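## Task

Arrange the nests so that N1 holds plate B38, N2 holds plate B83 and N3 holds plate B33. Every plate has to lie flat between its nest's locators with its A1 well at the nest corner labelled A1, and must stay there without the robot supporting it. Finish with the gripper open and moved away.

## Robot and tools

Robot: a single four-axis arm (lift, shoulder, elbow, wrist yaw) carrying a two-finger gripper that always stays level; it can turn about vertical but never tilt. The commanded point, end_effector_position, lies midway between the two rubber pads, 2 to 3 cm back from the fingertips. Fingers point along the gripper's +x and close along its y.

Scene: nests sit in an arc around the base; going clockwise seen from above they are N1, OUT, N2, N3. OUT starts empty and serves as a parking spot. Plates are told apart only by their ID labels; well A1 is at the plate's clipped corner, which must go to the nest corner marked A1. A drop of a few millimetres when releasing is acceptable; a real fall is not. Nothing may leave the table. A loose object may occasionally get nudged by an outside push.

Frames: results give the gripper pose in the scene frame, origin on the table under the base, +z up, +y to the left when facing +x, positions in metres, orientation as end_effector_quat_wxyz. Reported position gets less exact at long reach. Motion arguments, however, are in the gripper's own axes.

execute_actions(actions): a list of actions run in order. Each action is a table of 1 to 15 rows; each row lasts one step of 1/30 s, and if fewer than 15 rows are given the last is repeated to fill 15 steps (0.5 s). Each row is five numbers, each in [-1, 1]: dx, dy, dz, rz, opening. The first four are an offset of the target from the gripper's measured pose at the start of that action (for a call's first action, the last pose a result reported), in gripper axes; every row in an action is measured from that same start, not chained. Scale: 1.0 = 0.6 m for dx, dy, dz and 180 degrees for rz; positive rz turns from +x toward +y. opening is absolute, not an offset: +1 fully open (0.140 m), -1 closed (pads still 0.066 m apart). Closing fully takes about 0.6 s. Each step the command is clipped to within 70 mm and 16 degrees of the measured pose, so long offsets need several actions. An empty list just returns state and images.

move(target, speed, blocking): target is one row of the same five numbers, an offset from the pose in the latest result that shows one, in gripper axes, with the same scaling and absolute opening (applied when the move starts). The path is straight, lasts 0.5 to 10 s and is cut off at 10 s. speed is in m/s, 0.002 to 0.5, default 0.25; turning is capped at twice that in rad/s. It does not avoid obstacles; faster contact hits harder and aiming deeper past a contact presses harder. The hand can lag, deviate or overshoot speed, notably near a straight arm. blocking=false returns after 0.5 s while motion continues; until a result shows it has ended, execute_actions and move are refused, so use wait or stop. The extra 'move:' line reports done (settled near target), off_target, moving, held or fault, plus limits (paced = clipped pose; held = a check blocked steps, after which motion may spurt) and distance to target.

wait(seconds): 0 to 10 s, arm holds its last command; returns early when a running move ends. stop(): brakes a running move (needs room; fingers continue). zoom_image(camera, region): camera is cam_head_left, cam_head_right or cam_wrist; region [x0, y0, x1, y1] in pixels, at most 504 by 504, origin top-left of the 504x504 image. finished_scene(scene): integer, the number of the scene being ended; irreversible, and reports success. Replying with no tool call ends everything.

Result lines: Joint positions lists lift (m, 0.000 to 0.550), shoulder (-2.000 to 2.000), elbow (-2.800 to 2.800), wrist yaw (-12.566 to 12.566) in rad, then pad gap in m. grip_measured is the opening on the command scale. Hand target is where the controller is heading. 'pose unreachable' means the clearance check altered or blocked the command. Step readings list positions at some steps; HELD marks held-back steps. MOTOR HOT appears from 85 °C; at 100 °C an OVER-TEMPERATURE FAULT brakes the arm until it cools.

Gripping: to hold, command an opening about 0.04 below grip_measured (less for a lighter grip); readings may be off by about 1 mm throughout a scene. Pad force is about 18 N each; fast closing squeezes harder.

Avoid: elbow within 0.4 rad of 0 (arm can fold and fault); contact torque reaching load limits (lift 54 N, shoulder 8.1 N m, elbow 4.05 N m, wrist yaw 1.35 N m, held weight included), which stops the arm 10 s and drops the rest of the call; hard hits, slams, slips, drops, and holding loads long, which heats motors. Offsets use the measured pose, so repeating a small offset into something rigid adds no pressure, but into something yielding it goes further. Large moves may still be arriving when the result returns. The simulation keeps running while replies are composed, holding the last command. Camera calibration data is supplied for all three cameras; fixed cameras may be off by a couple of degrees and millimetres.

Each tool is called after "Request:" by a JSON object that holds its "op" and its "data".

## Session

Request:
{"op": "execute_actions", "data": {"actions": []}}

Scene clock: 0.00 s.
end_effector_position=(+0.4840, -0.1577, +0.2028) grip_measured=+1.00 end_effector_quat_wxyz=(+0.735, +0.000, +0.000, -0.678)
Joint positions: [ 0.198  0.793  1.213 -3.496  0.14 ]
Motor temperatures (°C, as the motors report them): [37 26 28 26]
Hand target: +0.484, -0.158, +0.203; +0.735, +0.000, +0.000, -0.678

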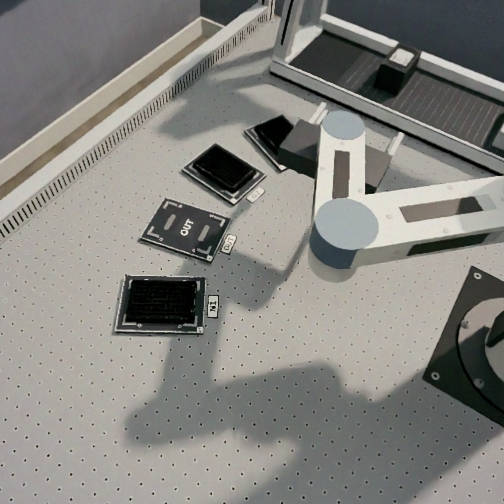

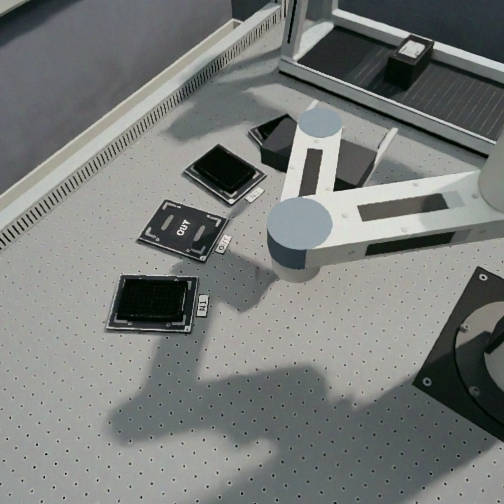

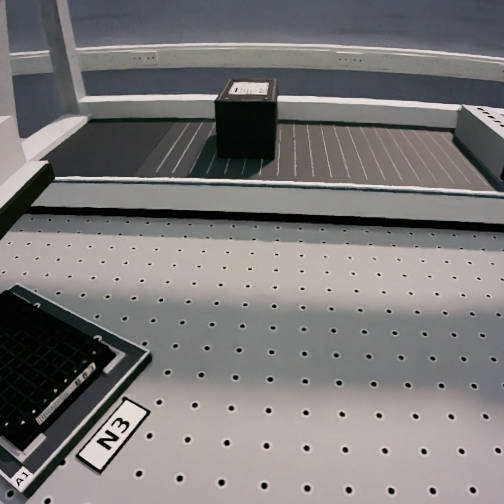

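Request:
{"op": "zoom_image", "data": {"camera": "cam_head_left", "region": [90, 100, 330, 340]}}

Request:
{"op": "zoom_image", "data": {"camera": "cam_wrist", "region": [0, 270, 230, 504]}}

Region (90, 100, 330, 340) of cam_head_left's 504x504 image, scaled by 2.100, with more detail than that image has.

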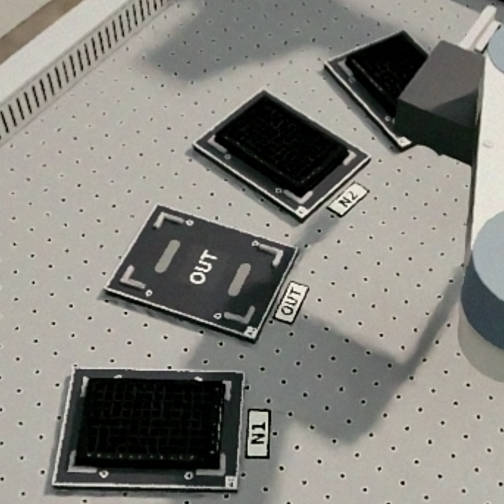

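Region (0, 270, 230, 504) of cam_wrist's 504x504 image, scaled by 2.154, with more detail than that image has; it fills the left 495 columns of this view, and the rest is white.

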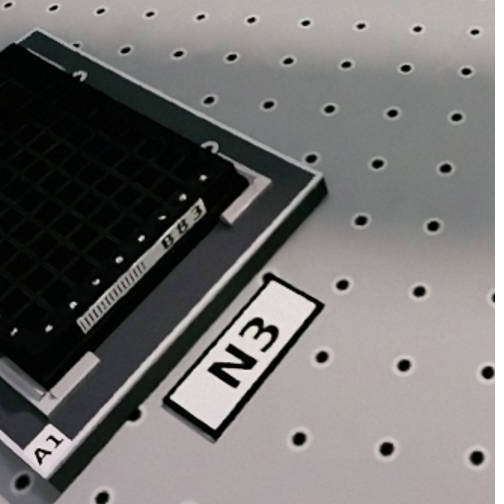

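Request:
{"op": "move", "data": {"target": [0.0, 0.05, -0.085, 0.33, 1], "speed": 0.4}}

Scene clock: 25.73 s.
end_effector_position=(+0.5138, -0.1554, +0.1518) grip_measured=+1.00 end_effector_quat_wxyz=(+0.974, +0.000, +0.000, -0.225)
Joint positions: [ 0.147  0.542  0.916 -1.913  0.14 ]
Motor temperatures (°C, as the motors report them): [37 26 28 26]
Hand target: +0.514, -0.155, +0.152; +0.974, +0.000, +0.000, -0.225
Off the commanded pose: 0.000 m, 0 deg.
move: done
camera_calibration (this result's frames):
cam_wrist: T_world_to_cam=[[-0.442908, -0.896567, 0.000760677, 0.0963434], [-0.536371, 0.264289, -0.801534, 0.426298], [0.718428, -0.355414, -0.597948, -0.237743], [0, 0, 0, 1]] pos_world=[0.442127, -0.110785, 0.199461]

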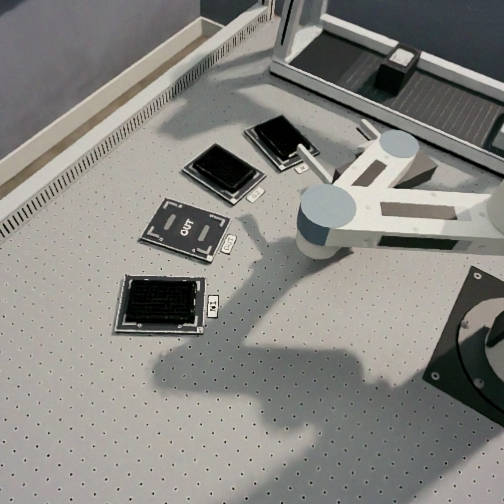

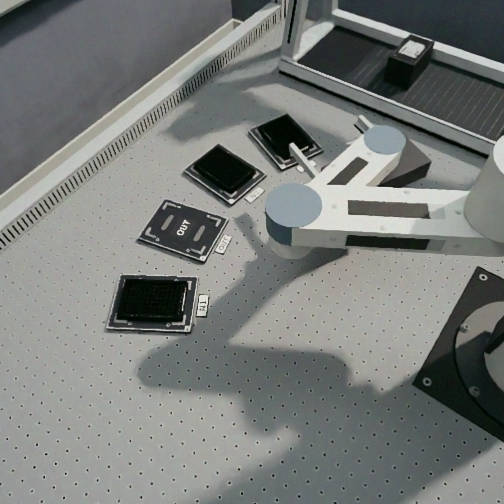

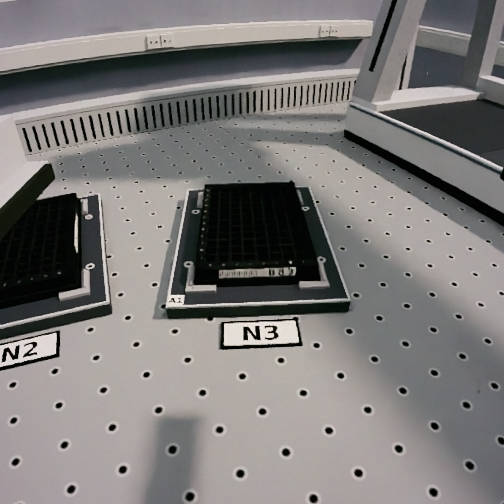

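Request:
{"op": "zoom_image", "data": {"camera": "cam_wrist", "region": [150, 160, 370, 330]}}

Request:
{"op": "zoom_image", "data": {"camera": "cam_wrist", "region": [0, 180, 130, 340]}}

Region (150, 160, 370, 330) of cam_wrist's 504x504 image, scaled by 2.291, with more detail than that image has; it fills the top 389 rows of this view, and the rest is white.

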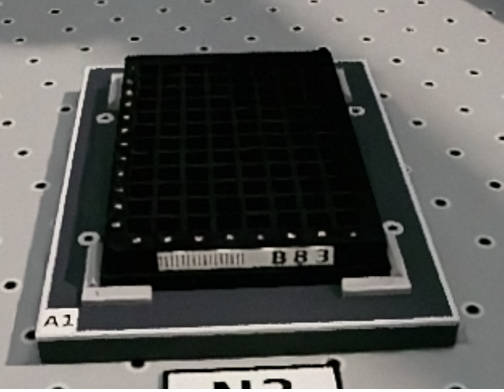

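Region (0, 180, 130, 340) of cam_wrist's 504x504 image, scaled by 3.150, with more detail than that image has; it fills the left 410 columns of this view, and the rest is white.

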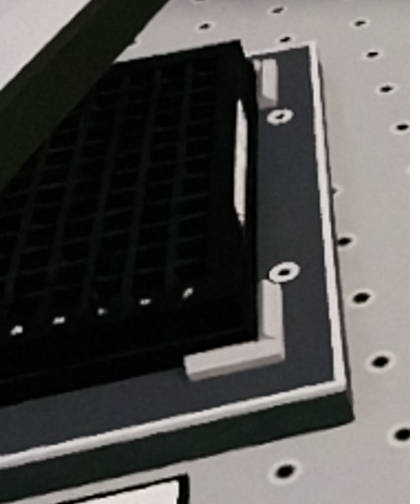

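Request:
{"op": "move", "data": {"target": [0.27, 0.0, -0.04, 0.44, 1], "speed": 0.4}}

Scene clock: 34.17 s.
end_effector_position=(+0.6584, -0.2260, +0.1278) grip_measured=+1.00 end_effector_quat_wxyz=(+0.911, +0.000, +0.000, +0.412)
Joint positions: [ 0.123 -0.546  2.801 -1.405  0.14 ]
Motor temperatures (°C, as the motors report them): [37 26 28 26]
Hand target: +0.659, -0.226, +0.128; +0.911, +0.000, +0.000, +0.412
Off the commanded pose: 0.001 m, 4 deg.
joint sent to its limit — the command would take joint 3 (elbow) past its upper limit, so that joint was sent only as far as its limit.
move: off_target
camera_calibration (this result's frames):
cam_wrist: T_world_to_cam=[[0.74832, -0.663337, 0.000760677, -0.634515], [-0.396186, -0.447861, -0.801534, 0.250072], [0.532028, 0.599503, -0.597948, -0.042499], [0, 0, 0, 1]] pos_world=[0.596506, -0.283422, 0.175512]

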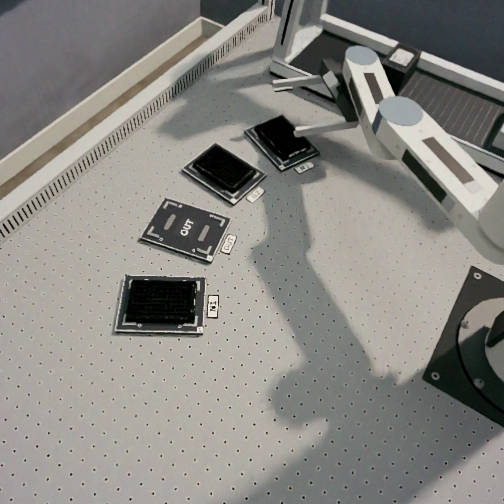

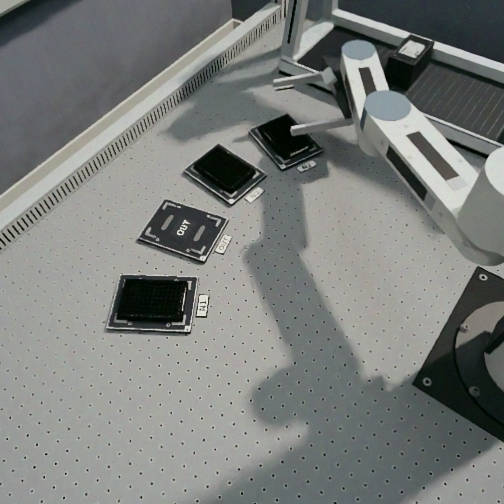

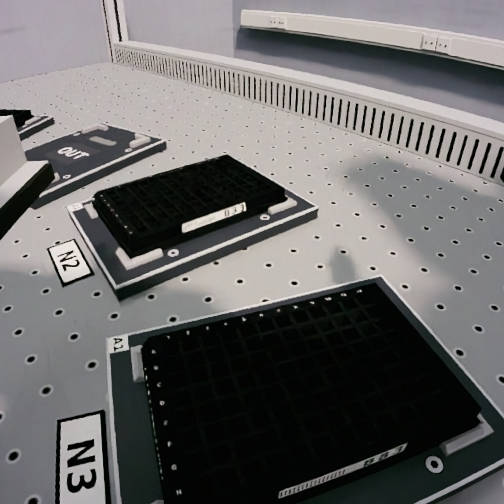

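Request:
{"op": "zoom_image", "data": {"camera": "cam_wrist", "region": [60, 140, 330, 310]}}

Request:
{"op": "zoom_image", "data": {"camera": "cam_wrist", "region": [170, 190, 260, 240]}}

Region (60, 140, 330, 310) of cam_wrist's 504x504 image, scaled by 1.867, with more detail than that image has; it fills the top 317 rows of this view, and the rest is white.

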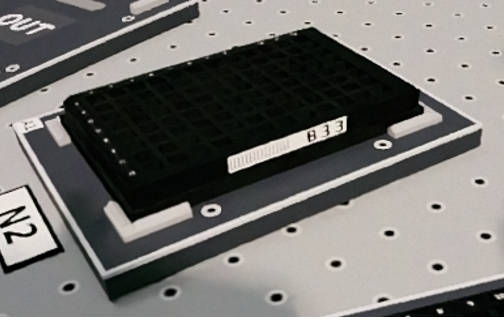

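Region (170, 190, 260, 240) of cam_wrist's 504x504 image, scaled by 5.600, with more detail than that image has.

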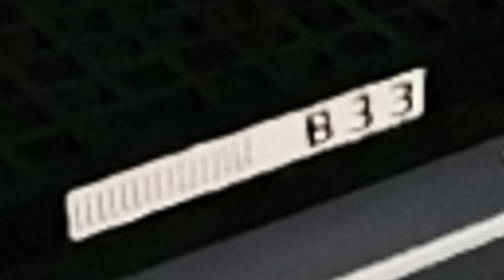

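Request:
{"op": "move", "data": {"target": [-0.025, 0.114, -0.046, -0.398, 1], "speed": 0.4}}

Scene clock: 61.23 s.
end_effector_position=(+0.5974, -0.1921, +0.1002) grip_measured=+1.00 end_effector_quat_wxyz=(+0.980, +0.000, +0.000, -0.198)
Joint positions: [ 0.095  0.366  1.338 -2.104  0.14 ]
Motor temperatures (°C, as the motors report them): [37 26 28 26]
Hand target: +0.597, -0.192, +0.100; +0.980, +0.000, +0.000, -0.199
Off the commanded pose: 0.000 m, 0 deg.
move: done
camera_calibration (this result's frames):
cam_wrist: T_world_to_cam=[[-0.393254, -0.91943, 0.000760677, 0.0665255], [-0.550012, 0.234585, -0.801534, 0.441966], [0.736776, -0.315625, -0.597948, -0.344958], [0, 0, 0, 1]] pos_world=[0.523405, -0.15139, 0.147934]

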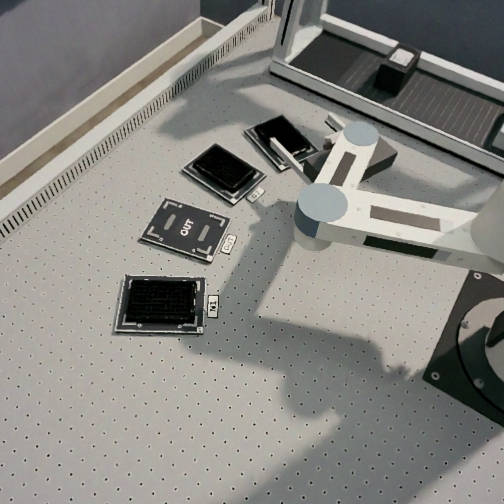

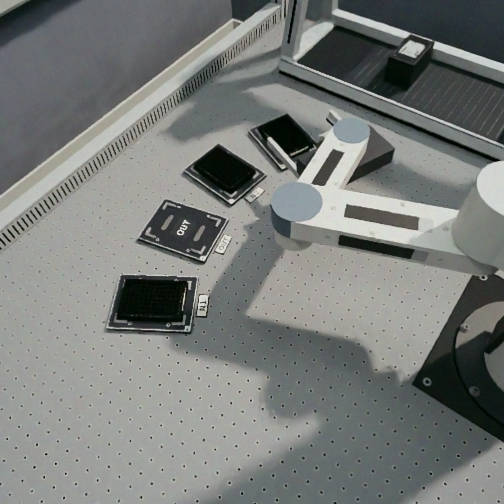

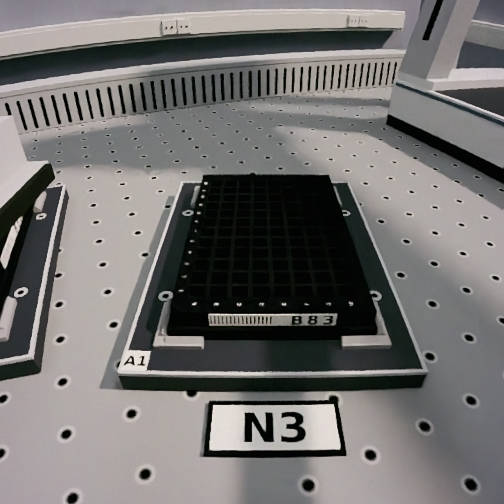

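Request:
{"op": "zoom_image", "data": {"camera": "cam_wrist", "region": [100, 160, 440, 400]}}

Region (100, 160, 440, 400) of cam_wrist's 504x504 image, scaled by 1.482, with more detail than that image has; it fills the top 356 rows of this view, and the rest is white.

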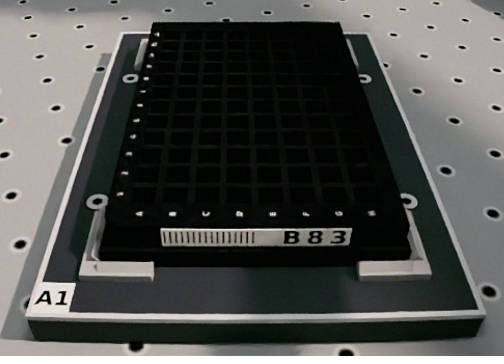

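Request:
{"op": "move", "data": {"target": [0.148, 0.0, -0.07, -0.001, 0.2], "speed": 0.2}}

Scene clock: 92.93 s.
end_effector_position=(+0.6792, -0.2266, +0.0582) grip_measured=+0.20 end_effector_quat_wxyz=(+0.980, +0.000, +0.000, -0.200)
Joint positions: [ 0.053  0.168  1.83  -2.4    0.11 ]
Motor temperatures (°C, as the motors report them): [37 26 28 26]
Hand target: +0.679, -0.227, +0.058; +0.980, +0.000, +0.000, -0.200
Off the commanded pose: 0.000 m, 0 deg.
move: done
camera_calibration (this result's frames):
cam_wrist: T_world_to_cam=[[-0.395868, -0.918307, 0.000760677, 0.0690051], [-0.549342, 0.236149, -0.801534, 0.46123], [0.735875, -0.31772, -0.597948, -0.441123], [0, 0, 0, 1]] pos_world=[0.605302, -0.185705, 0.105871]

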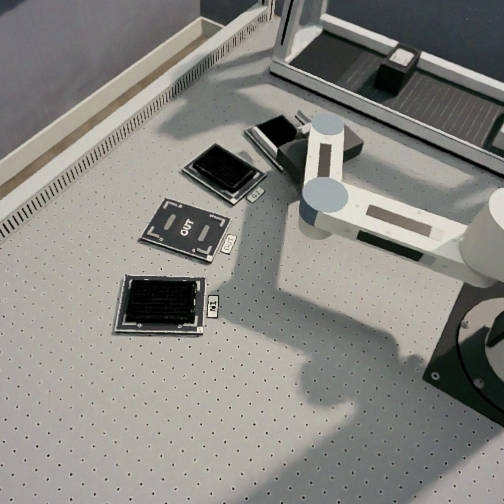

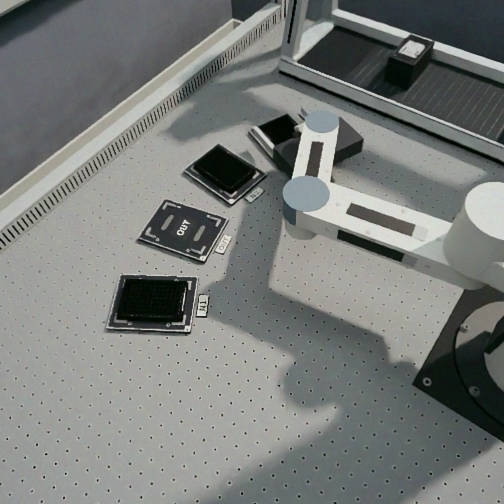

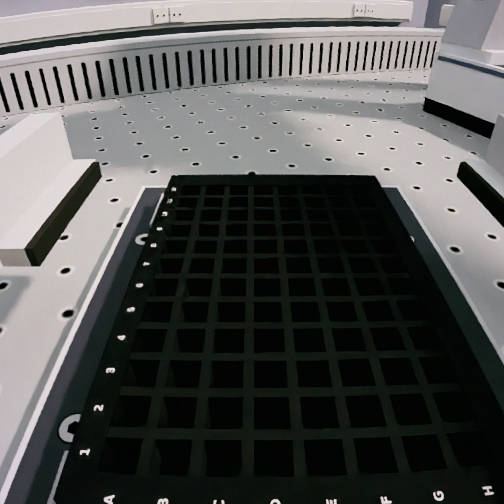

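Request:
{"op": "move", "data": {"target": [0.0, 0.0, -0.04, 0.0, 0.0], "speed": 0.05}}

Scene clock: 99.30 s.
end_effector_position=(+0.6792, -0.2266, +0.0341) grip_measured=+0.00 end_effector_quat_wxyz=(+0.980, +0.000, +0.000, -0.200)
Joint positions: [ 0.029  0.168  1.83  -2.4    0.103]
Motor temperatures (°C, as the motors report them): [37 26 28 26]
Hand target: +0.679, -0.227, +0.034; +0.980, +0.000, +0.000, -0.200
Off the commanded pose: 0.000 m, 0 deg.
move: done
camera_calibration (this result's frames):
cam_wrist: T_world_to_cam=[[-0.395884, -0.9183, 0.000760677, 0.0690312], [-0.549338, 0.236158, -0.801534, 0.441942], [0.735869, -0.317732, -0.597948, -0.455509], [0, 0, 0, 1]] pos_world=[0.605299, -0.185707, 0.0818077]

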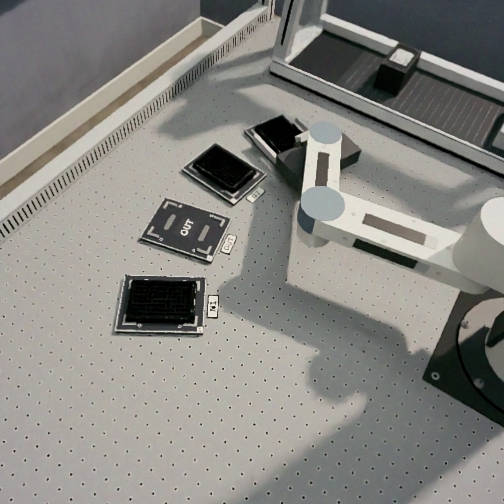

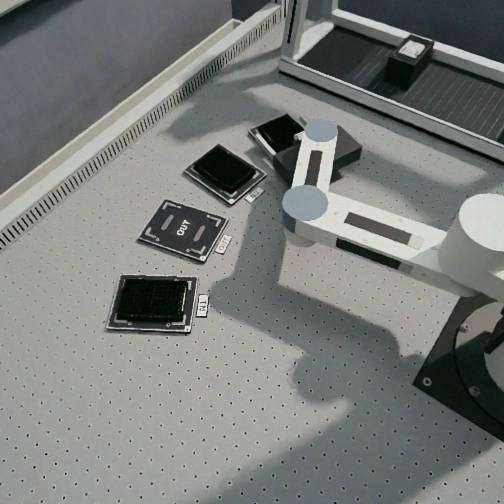

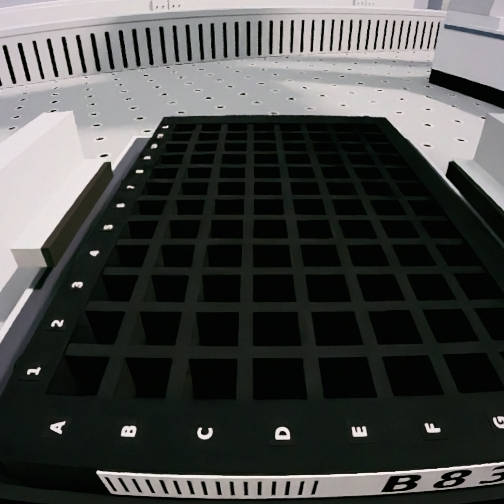

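Request:
{"op": "execute_actions", "data": {"actions": [[[-0.005,0,-0.002,0,-0.15]],[[0,0,0,0,-0.3]],[[0,0,0,0,-0.4]],[[0,0,0,0,-0.48]],[[0,0,0,0,-0.54]]]}}

Scene clock: 107.00 s.
end_effector_position=(+0.6767, -0.2251, +0.0332) grip_measured=-0.54 end_effector_quat_wxyz=(+0.980, +0.000, +0.000, -0.199)
Joint positions: [ 0.028  0.176  1.811 -2.388  0.083]
Motor temperatures (°C, as the motors report them): [37 26 28 26]
Hand target: +0.677, -0.225, +0.033; +0.980, +0.000, +0.000, -0.199
Off the commanded pose: 0.000 m, 0 deg.
Step readings (end_effector_position; steps 1 to 15: 1st action; 16 to 30: 2nd action; 31 to 45: 3rd action; 46 to 60: 4th action; 61 to 75: 5th action):
0: (+0.6792, -0.2266, +0.0341)
1: (+0.6791, -0.2266, +0.0341)
2: (+0.6778, -0.2261, +0.0336)
4: (+0.6764, -0.2255, +0.0329)
8: (+0.6764, -0.2255, +0.0329)
15: (+0.6764, -0.2255, +0.0329)
16: (+0.6764, -0.2255, +0.0329)
17: (+0.6764, -0.2255, +0.0329)
19: (+0.6764, -0.2255, +0.0329)
23: (+0.6764, -0.2255, +0.0329)
30: (+0.6764, -0.2255, +0.0329)
31: (+0.6764, -0.2255, +0.0329)
32: (+0.6764, -0.2255, +0.0329)
34: (+0.6764, -0.2255, +0.0329)
38: (+0.6764, -0.2255, +0.0329)
45: (+0.6764, -0.2255, +0.0329)
46: (+0.6764, -0.2255, +0.0329)
47: (+0.6766, -0.2252, +0.0329)
49: (+0.6766, -0.2252, +0.0330)
53: (+0.6766, -0.2252, +0.0330)
60: (+0.6766, -0.2252, +0.0330)
61: (+0.6766, -0.2252, +0.0330)
62: (+0.6767, -0.2251, +0.0332)
64: (+0.6767, -0.2251, +0.0332)
68: (+0.6767, -0.2251, +0.0332)
75: end_effector_position above
camera_calibration (this result's frames):
cam_wrist: T_world_to_cam=[[-0.394471, -0.918908, 0.000760677, 0.0683384], [-0.5497, 0.235313, -0.801534, 0.439497], [0.736357, -0.3166, -0.597948, -0.453822], [0, 0, 0, 1]] pos_world=[0.602724, -0.184303, 0.0808577]

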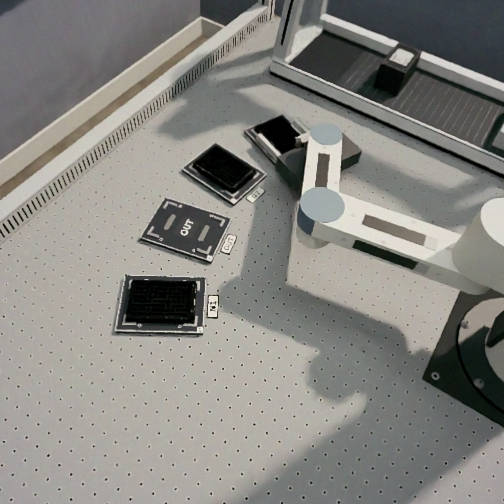

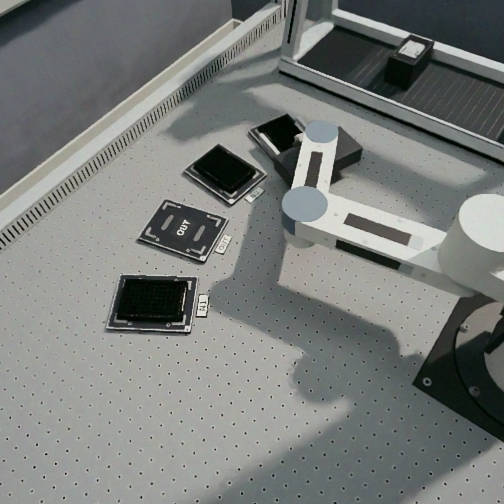

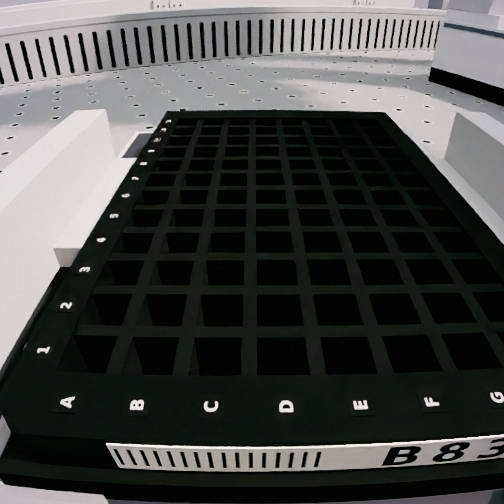

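Request:
{"op": "execute_actions", "data": {"actions": [[[0,0,0.0025,0,-0.54]],[[0,0,0,0,-0.58]],[[0,0,0,0,-0.62]]]}}

Scene clock: 110.77 s.
end_effector_position=(+0.6767, -0.2251, +0.0347) grip_measured=-0.54 end_effector_quat_wxyz=(+0.980, +0.000, +0.000, -0.199)
Joint positions: [ 0.03   0.176  1.811 -2.388  0.083]
Motor temperatures (°C, as the motors report them): [37 26 28 26]
Hand target: +0.677, -0.225, +0.035; +0.980, +0.000, +0.000, -0.199
Off the commanded pose: 0.000 m, 0 deg.
Step readings (end_effector_position; steps 1 to 15: 1st action; 16 to 30: 2nd action; 31 to 45: 3rd action):
0: (+0.6767, -0.2251, +0.0332)
1: (+0.6767, -0.2251, +0.0332)
2: (+0.6767, -0.2251, +0.0340)
4: (+0.6767, -0.2251, +0.0347)
8: (+0.6767, -0.2251, +0.0347)
15: (+0.6767, -0.2251, +0.0347)
16: (+0.6767, -0.2251, +0.0347)
17: (+0.6767, -0.2251, +0.0347)
19: (+0.6767, -0.2251, +0.0347)
23: (+0.6767, -0.2251, +0.0347)
30: (+0.6767, -0.2251, +0.0347)
31: (+0.6767, -0.2251, +0.0347)
32: (+0.6767, -0.2251, +0.0347)
34: (+0.6767, -0.2251, +0.0347)
38: (+0.6767, -0.2251, +0.0347)
45: end_effector_position above
camera_calibration (this result's frames):
cam_wrist: T_world_to_cam=[[-0.39446, -0.918913, 0.000760677, 0.0683327], [-0.549703, 0.235307, -0.801534, 0.440741], [0.736361, -0.316591, -0.597948, -0.452897], [0, 0, 0, 1]] pos_world=[0.602727, -0.184301, 0.0824076]

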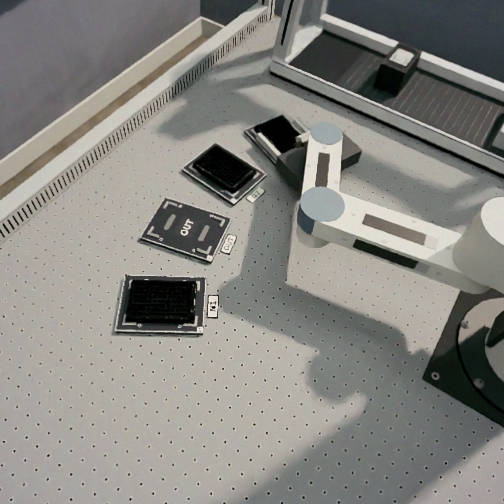

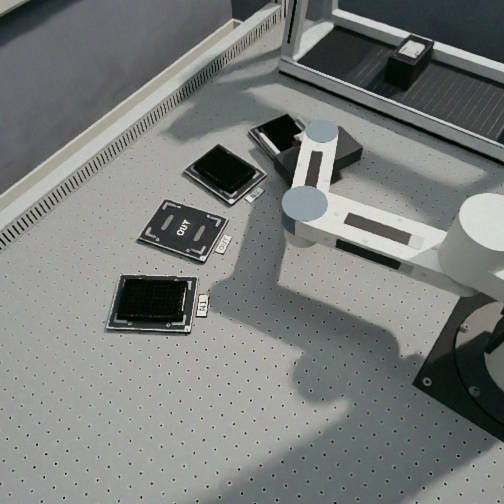

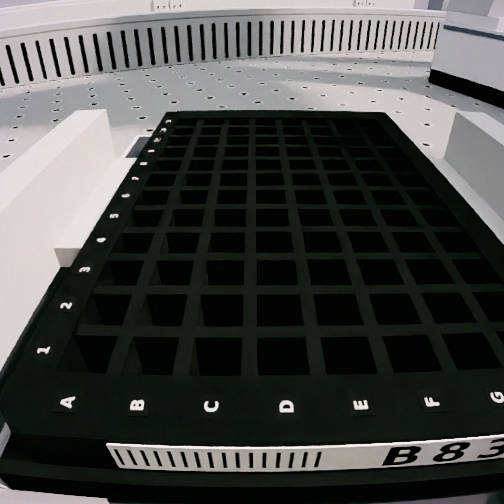

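Request:
{"op": "move", "data": {"target": [0.0, 0.0, 0.08, 0.0, -0.59], "speed": 0.1}}

Scene clock: 124.07 s.
end_effector_position=(+0.6767, -0.2251, +0.0828) grip_measured=-0.54 end_effector_quat_wxyz=(+0.980, +0.000, +0.000, -0.199)
Joint positions: [ 0.078  0.176  1.811 -2.388  0.083]
Motor temperatures (°C, as the motors report them): [37 26 28 26]
Hand target: +0.677, -0.225, +0.083; +0.980, +0.000, +0.000, -0.199
Off the commanded pose: 0.000 m, 0 deg.
move: done
camera_calibration (this result's frames):
cam_wrist: T_world_to_cam=[[-0.394429, -0.918926, 0.000760677, 0.0682828], [-0.549711, 0.235288, -0.801534, 0.479259], [0.736372, -0.316567, -0.597948, -0.424171], [0, 0, 0, 1]] pos_world=[0.602735, -0.184296, 0.130458]

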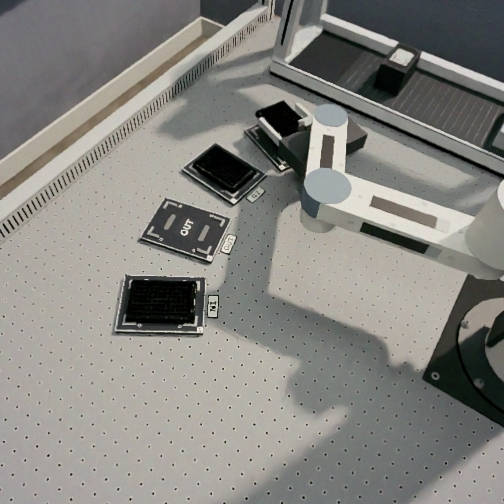

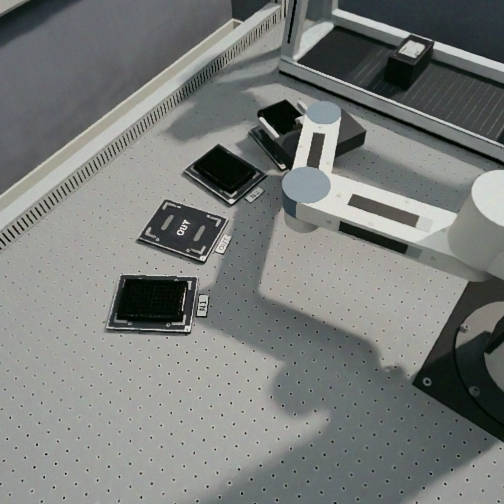

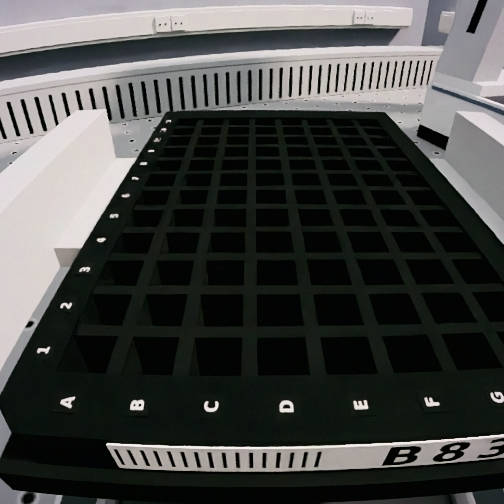

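Request:
{"op": "move", "data": {"target": [-0.505, 0.431, 0.0, 0.25, -0.59], "speed": 0.25}}

Scene clock: 128.87 s.
end_effector_position=(+0.4986, +0.1316, +0.0827) grip_measured=-0.54 end_effector_quat_wxyz=(+0.981, +0.000, +0.000, +0.192)
Joint positions: [ 0.078  1.373  0.815 -1.803  0.083]
Motor temperatures (°C, as the motors report them): [37 26 28 26]
Hand target: +0.499, +0.131, +0.083; +0.982, +0.000, +0.000, +0.191
Off the commanded pose: 0.000 m, 0 deg.
move: done
camera_calibration (this result's frames):
cam_wrist: T_world_to_cam=[[0.371537, -0.928418, 0.000760677, -0.0549399], [-0.55492, -0.222726, -0.801534, 0.360328], [0.744328, 0.297378, -0.597948, -0.264923], [0, 0, 0, 1]] pos_world=[0.417555, 0.108029, 0.130447]

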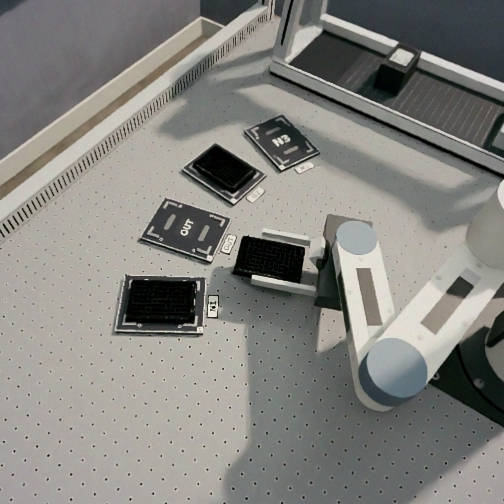

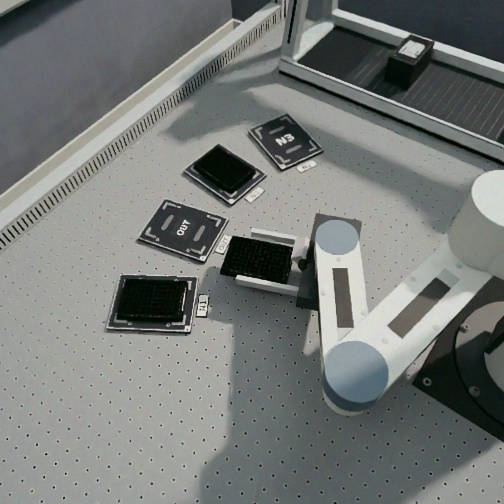

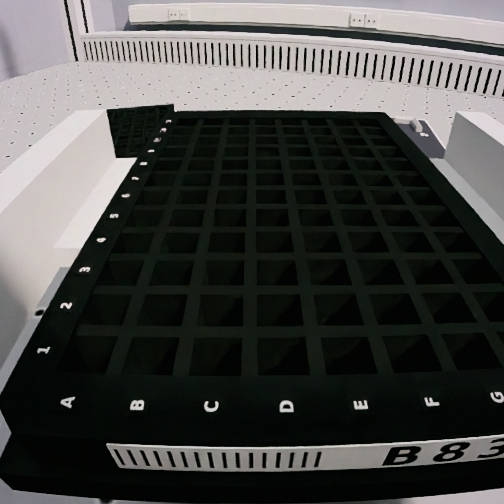

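Request:
{"op": "move", "data": {"target": [0.0, 0.0, -0.09, 0.0, -0.59], "speed": 0.08}}

Request:
{"op": "execute_actions", "data": {"actions": [[[0,0,-0.0025,0,-0.59]],[[0,0,-0.0025,0,-0.59]],[[0,0,-0.0025,0,-0.59]],[[0,0,-0.0025,0,-0.59]],[[0,0,-0.0025,0,-0.59]],[[0,0,-0.0025,0,-0.59]]]}}

Scene clock: 132.47 s.
end_effector_position=(+0.4986, +0.1315, +0.0287) grip_measured=-0.54 end_effector_quat_wxyz=(+0.981, +0.000, +0.000, +0.191)
Joint positions: [ 0.024  1.373  0.815 -1.803  0.083]
Motor temperatures (°C, as the motors report them): [37 26 28 26]
Hand target: +0.499, +0.132, +0.029; +0.981, +0.000, +0.000, +0.192
Off the commanded pose: 0.000 m, 0 deg.
move: done
camera_calibration (this result's frames):
cam_wrist: T_world_to_cam=[[0.371468, -0.928446, 0.000760677, -0.0548792], [-0.554936, -0.222685, -0.801534, 0.316984], [0.74435, 0.297322, -0.597948, -0.297256], [0, 0, 0, 1]] pos_world=[0.417554, 0.108016, 0.0763715]

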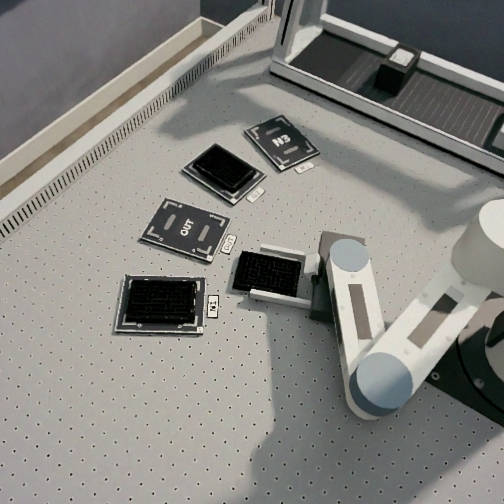

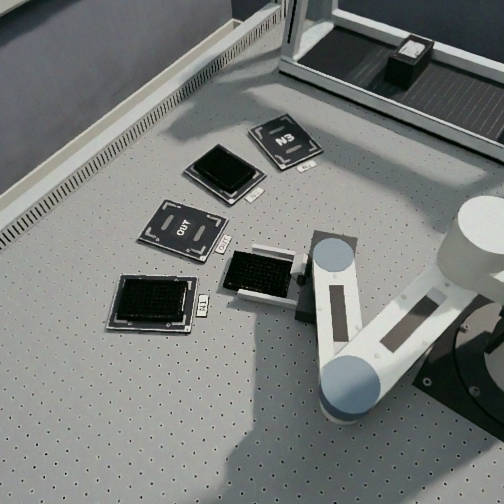

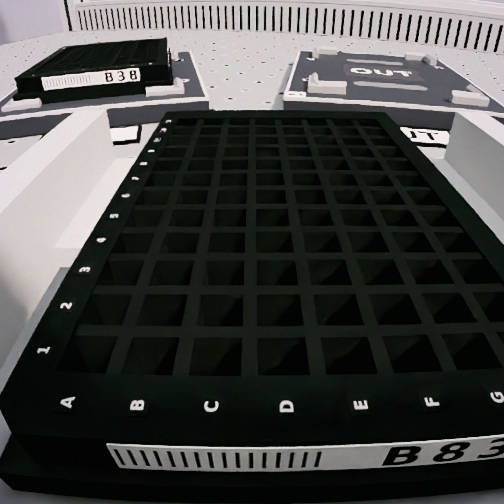

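Scene clock: 135.47 s.
end_effector_position=(+0.4986, +0.1315, +0.0207) grip_measured=-0.54 end_effector_quat_wxyz=(+0.981, +0.000, +0.000, +0.191)
Joint positions: [ 0.016  1.373  0.815 -1.803  0.083]
Motor temperatures (°C, as the motors report them): [37 26 28 26]
Hand target: +0.499, +0.132, +0.020; +0.981, +0.000, +0.000, +0.191
Off the commanded pose: 0.001 m, 0 deg.
Step readings (end_effector_position; steps 1 to 15: 1st action; 16 to 30: 2nd action; 31 to 45: 3rd action; 46 to 60: 4th action; 61 to 75: 5th action; 76 to 90: 6th action):
0: (+0.4986, +0.1315, +0.0287)
1: (+0.4986, +0.1315, +0.0287)
2: (+0.4986, +0.1315, +0.0278)
4: (+0.4986, +0.1315, +0.0271)
8: (+0.4986, +0.1315, +0.0271)
15: (+0.4986, +0.1315, +0.0271)
16: (+0.4986, +0.1315, +0.0271)
17: (+0.4986, +0.1315, +0.0262)
19: (+0.4986, +0.1315, +0.0255)
23: (+0.4986, +0.1315, +0.0255)
30: (+0.4986, +0.1315, +0.0255)
31: (+0.4986, +0.1315, +0.0255)
32: (+0.4986, +0.1315, +0.0246)
34: (+0.4986, +0.1315, +0.0239)
38: (+0.4986, +0.1315, +0.0239)
45: (+0.4986, +0.1315, +0.0239)
46: (+0.4986, +0.1315, +0.0239)
47: (+0.4986, +0.1315, +0.0230)
49: (+0.4986, +0.1315, +0.0224)
53: (+0.4986, +0.1315, +0.0224)
60: (+0.4986, +0.1315, +0.0224)
61: (+0.4986, +0.1315, +0.0224)
62: (+0.4986, +0.1315, +0.0215)
64: (+0.4986, +0.1315, +0.0211)
68: (+0.4986, +0.1315, +0.0211)
75: (+0.4986, +0.1315, +0.0211)
76: (+0.4986, +0.1315, +0.0211)
77: (+0.4986, +0.1315, +0.0206)
79: (+0.4986, +0.1315, +0.0207)
83: (+0.4986, +0.1315, +0.0207)
90: end_effector_position above
camera_calibration (this result's frames):
cam_wrist: T_world_to_cam=[[0.371482, -0.92844, 0.000760677, -0.0548774], [-0.554933, -0.222694, -0.801534, 0.3106], [0.744346, 0.297334, -0.597948, -0.301984], [0, 0, 0, 1]] pos_world=[0.417529, 0.108008, 0.0684269]

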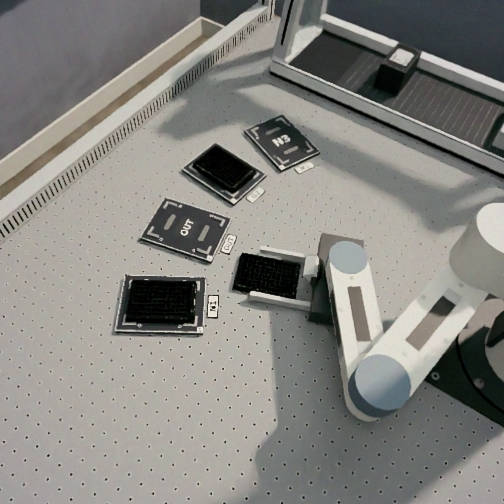

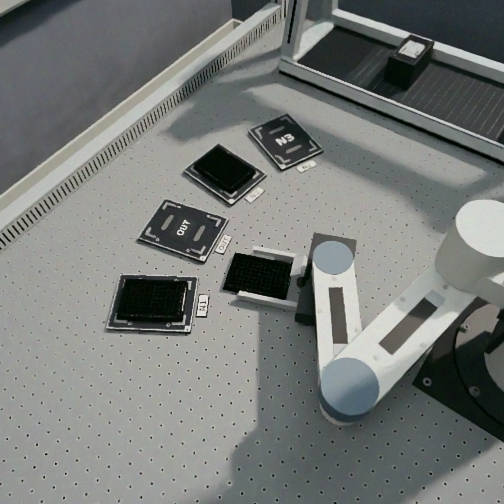

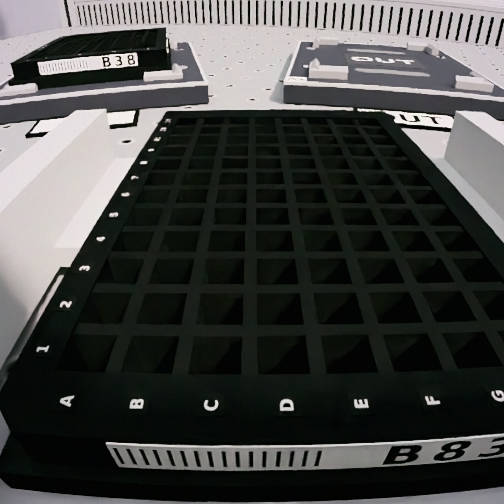

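Request:
{"op": "execute_actions", "data": {"actions": [[[0,0,0.001,0,-0.59],[0,0,0.001,0,-0.59],[0,0,0.001,0,-0.59],[0,0,0.001,0,-0.5],[0,0,0.001,0,-0.4],[0,0,0.001,0,-0.2],[0,0,0.001,0,0.1]],[[0,0,0.03,0,0.1],[0,0,0.06,0,0.1],[0,0,0.1,0,0.1],[0,0,0.13,0,0.1]]]}}

Scene clock: 143.40 s.
end_effector_position=(+0.4986, +0.1315, +0.0996) grip_measured=+0.10 end_effector_quat_wxyz=(+0.981, +0.000, +0.000, +0.191)
Joint positions: [ 0.095  1.373  0.815 -1.803  0.107]
Motor temperatures (°C, as the motors report them): [36 26 28 26]
Hand target: +0.499, +0.132, +0.099; +0.982, +0.000, +0.000, +0.191
Off the commanded pose: 0.000 m, 0 deg.
Step readings (end_effector_position; steps 1 to 15: 1st action; 16 to 30: 2nd action):
0: (+0.4986, +0.1315, +0.0207)
1: (+0.4986, +0.1315, +0.0207)
2: (+0.4986, +0.1315, +0.0213)
4: (+0.4986, +0.1315, +0.0215)
8: (+0.4986, +0.1315, +0.0214)
15: (+0.4986, +0.1315, +0.0214)
16: (+0.4986, +0.1315, +0.0214)
17: (+0.4986, +0.1315, +0.0225)
19: (+0.4986, +0.1315, +0.0303)
23: (+0.4986, +0.1315, +0.0663)
30: end_effector_position above
camera_calibration (this result's frames):
cam_wrist: T_world_to_cam=[[0.371454, -0.928451, 0.000760677, -0.0549202], [-0.55494, -0.222676, -0.801534, 0.373831], [0.744355, 0.297311, -0.597948, -0.254832], [0, 0, 0, 1]] pos_world=[0.417539, 0.108017, 0.147303]

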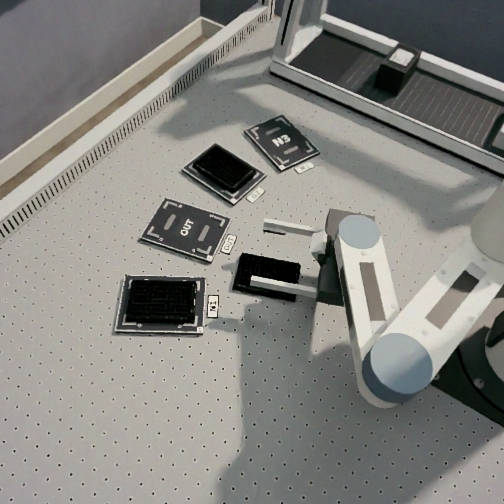

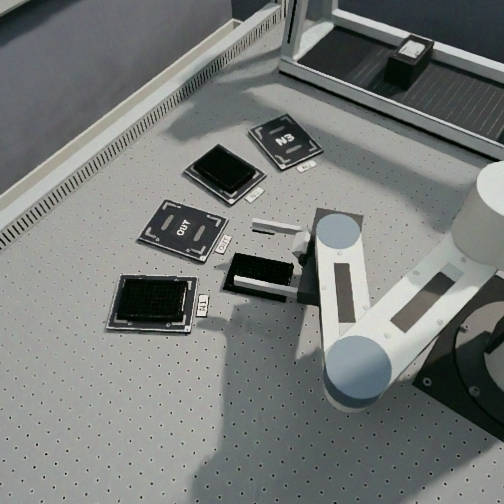

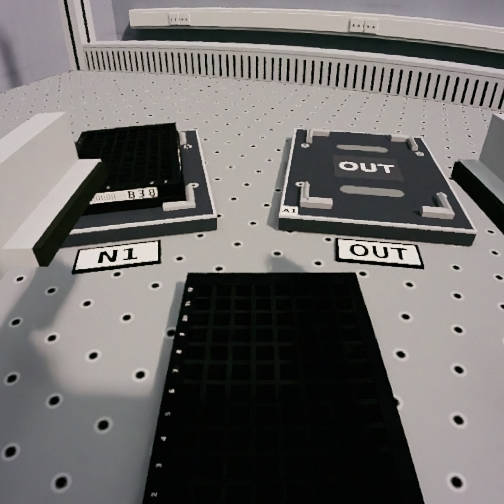

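Request:
{"op": "move", "data": {"target": [0.12, -0.38, 0.001, -0.15, 1], "speed": 0.4}}

Scene clock: 147.03 s.
end_effector_position=(+0.6510, -0.0528, +0.1001) grip_measured=+1.00 end_effector_quat_wxyz=(+0.999, +0.000, +0.000, -0.043)
Joint positions: [ 0.095  0.653  1.413 -2.152  0.14 ]
Motor temperatures (°C, as the motors report them): [36 26 28 26]
Hand target: +0.651, -0.053, +0.100; +0.999, +0.000, +0.000, -0.043
Off the commanded pose: 0.000 m, 0 deg.
move: done; limits=paced
camera_calibration (this result's frames):
cam_wrist: T_world_to_cam=[[-0.0903354, -0.995911, 0.000760677, 0.0143585], [-0.595559, 0.0534087, -0.801534, 0.458797], [0.798216, -0.07286, -0.597948, -0.367737], [0, 0, 0, 1]] pos_world=[0.568071, -0.0369973, 0.147843]

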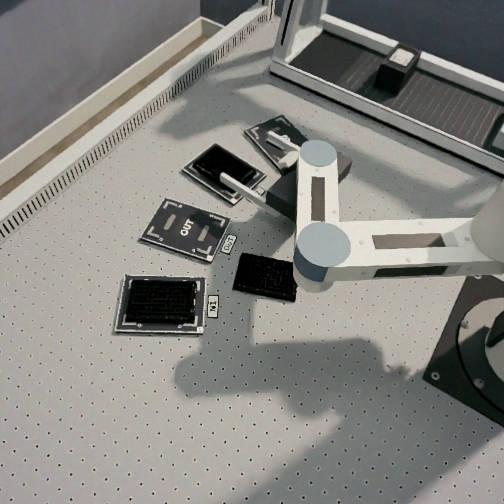

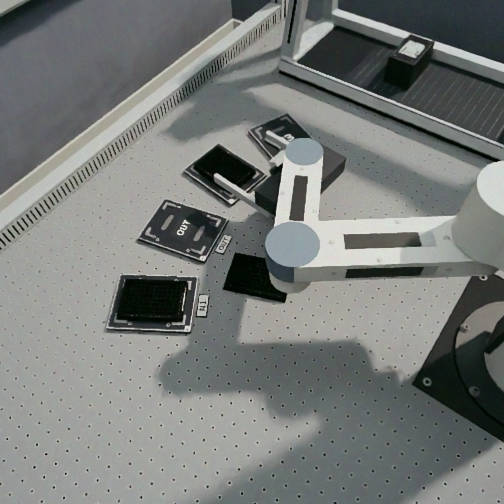

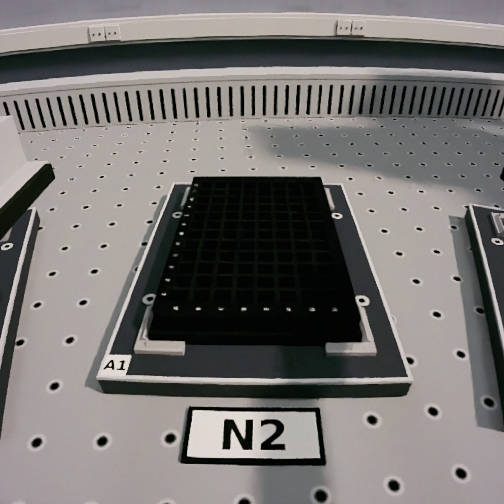

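Request:
{"op": "zoom_image", "data": {"camera": "cam_wrist", "region": [90, 160, 430, 400]}}

Region (90, 160, 430, 400) of cam_wrist's 504x504 image, scaled by 1.482, with more detail than that image has; it fills the top 356 rows of this view, and the rest is white.

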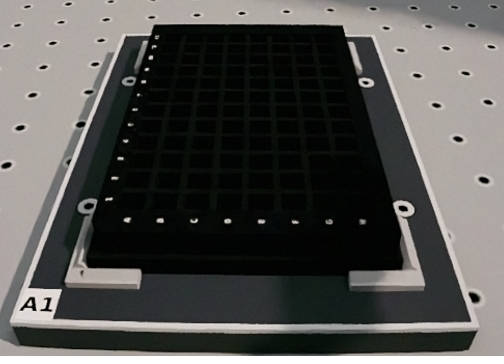

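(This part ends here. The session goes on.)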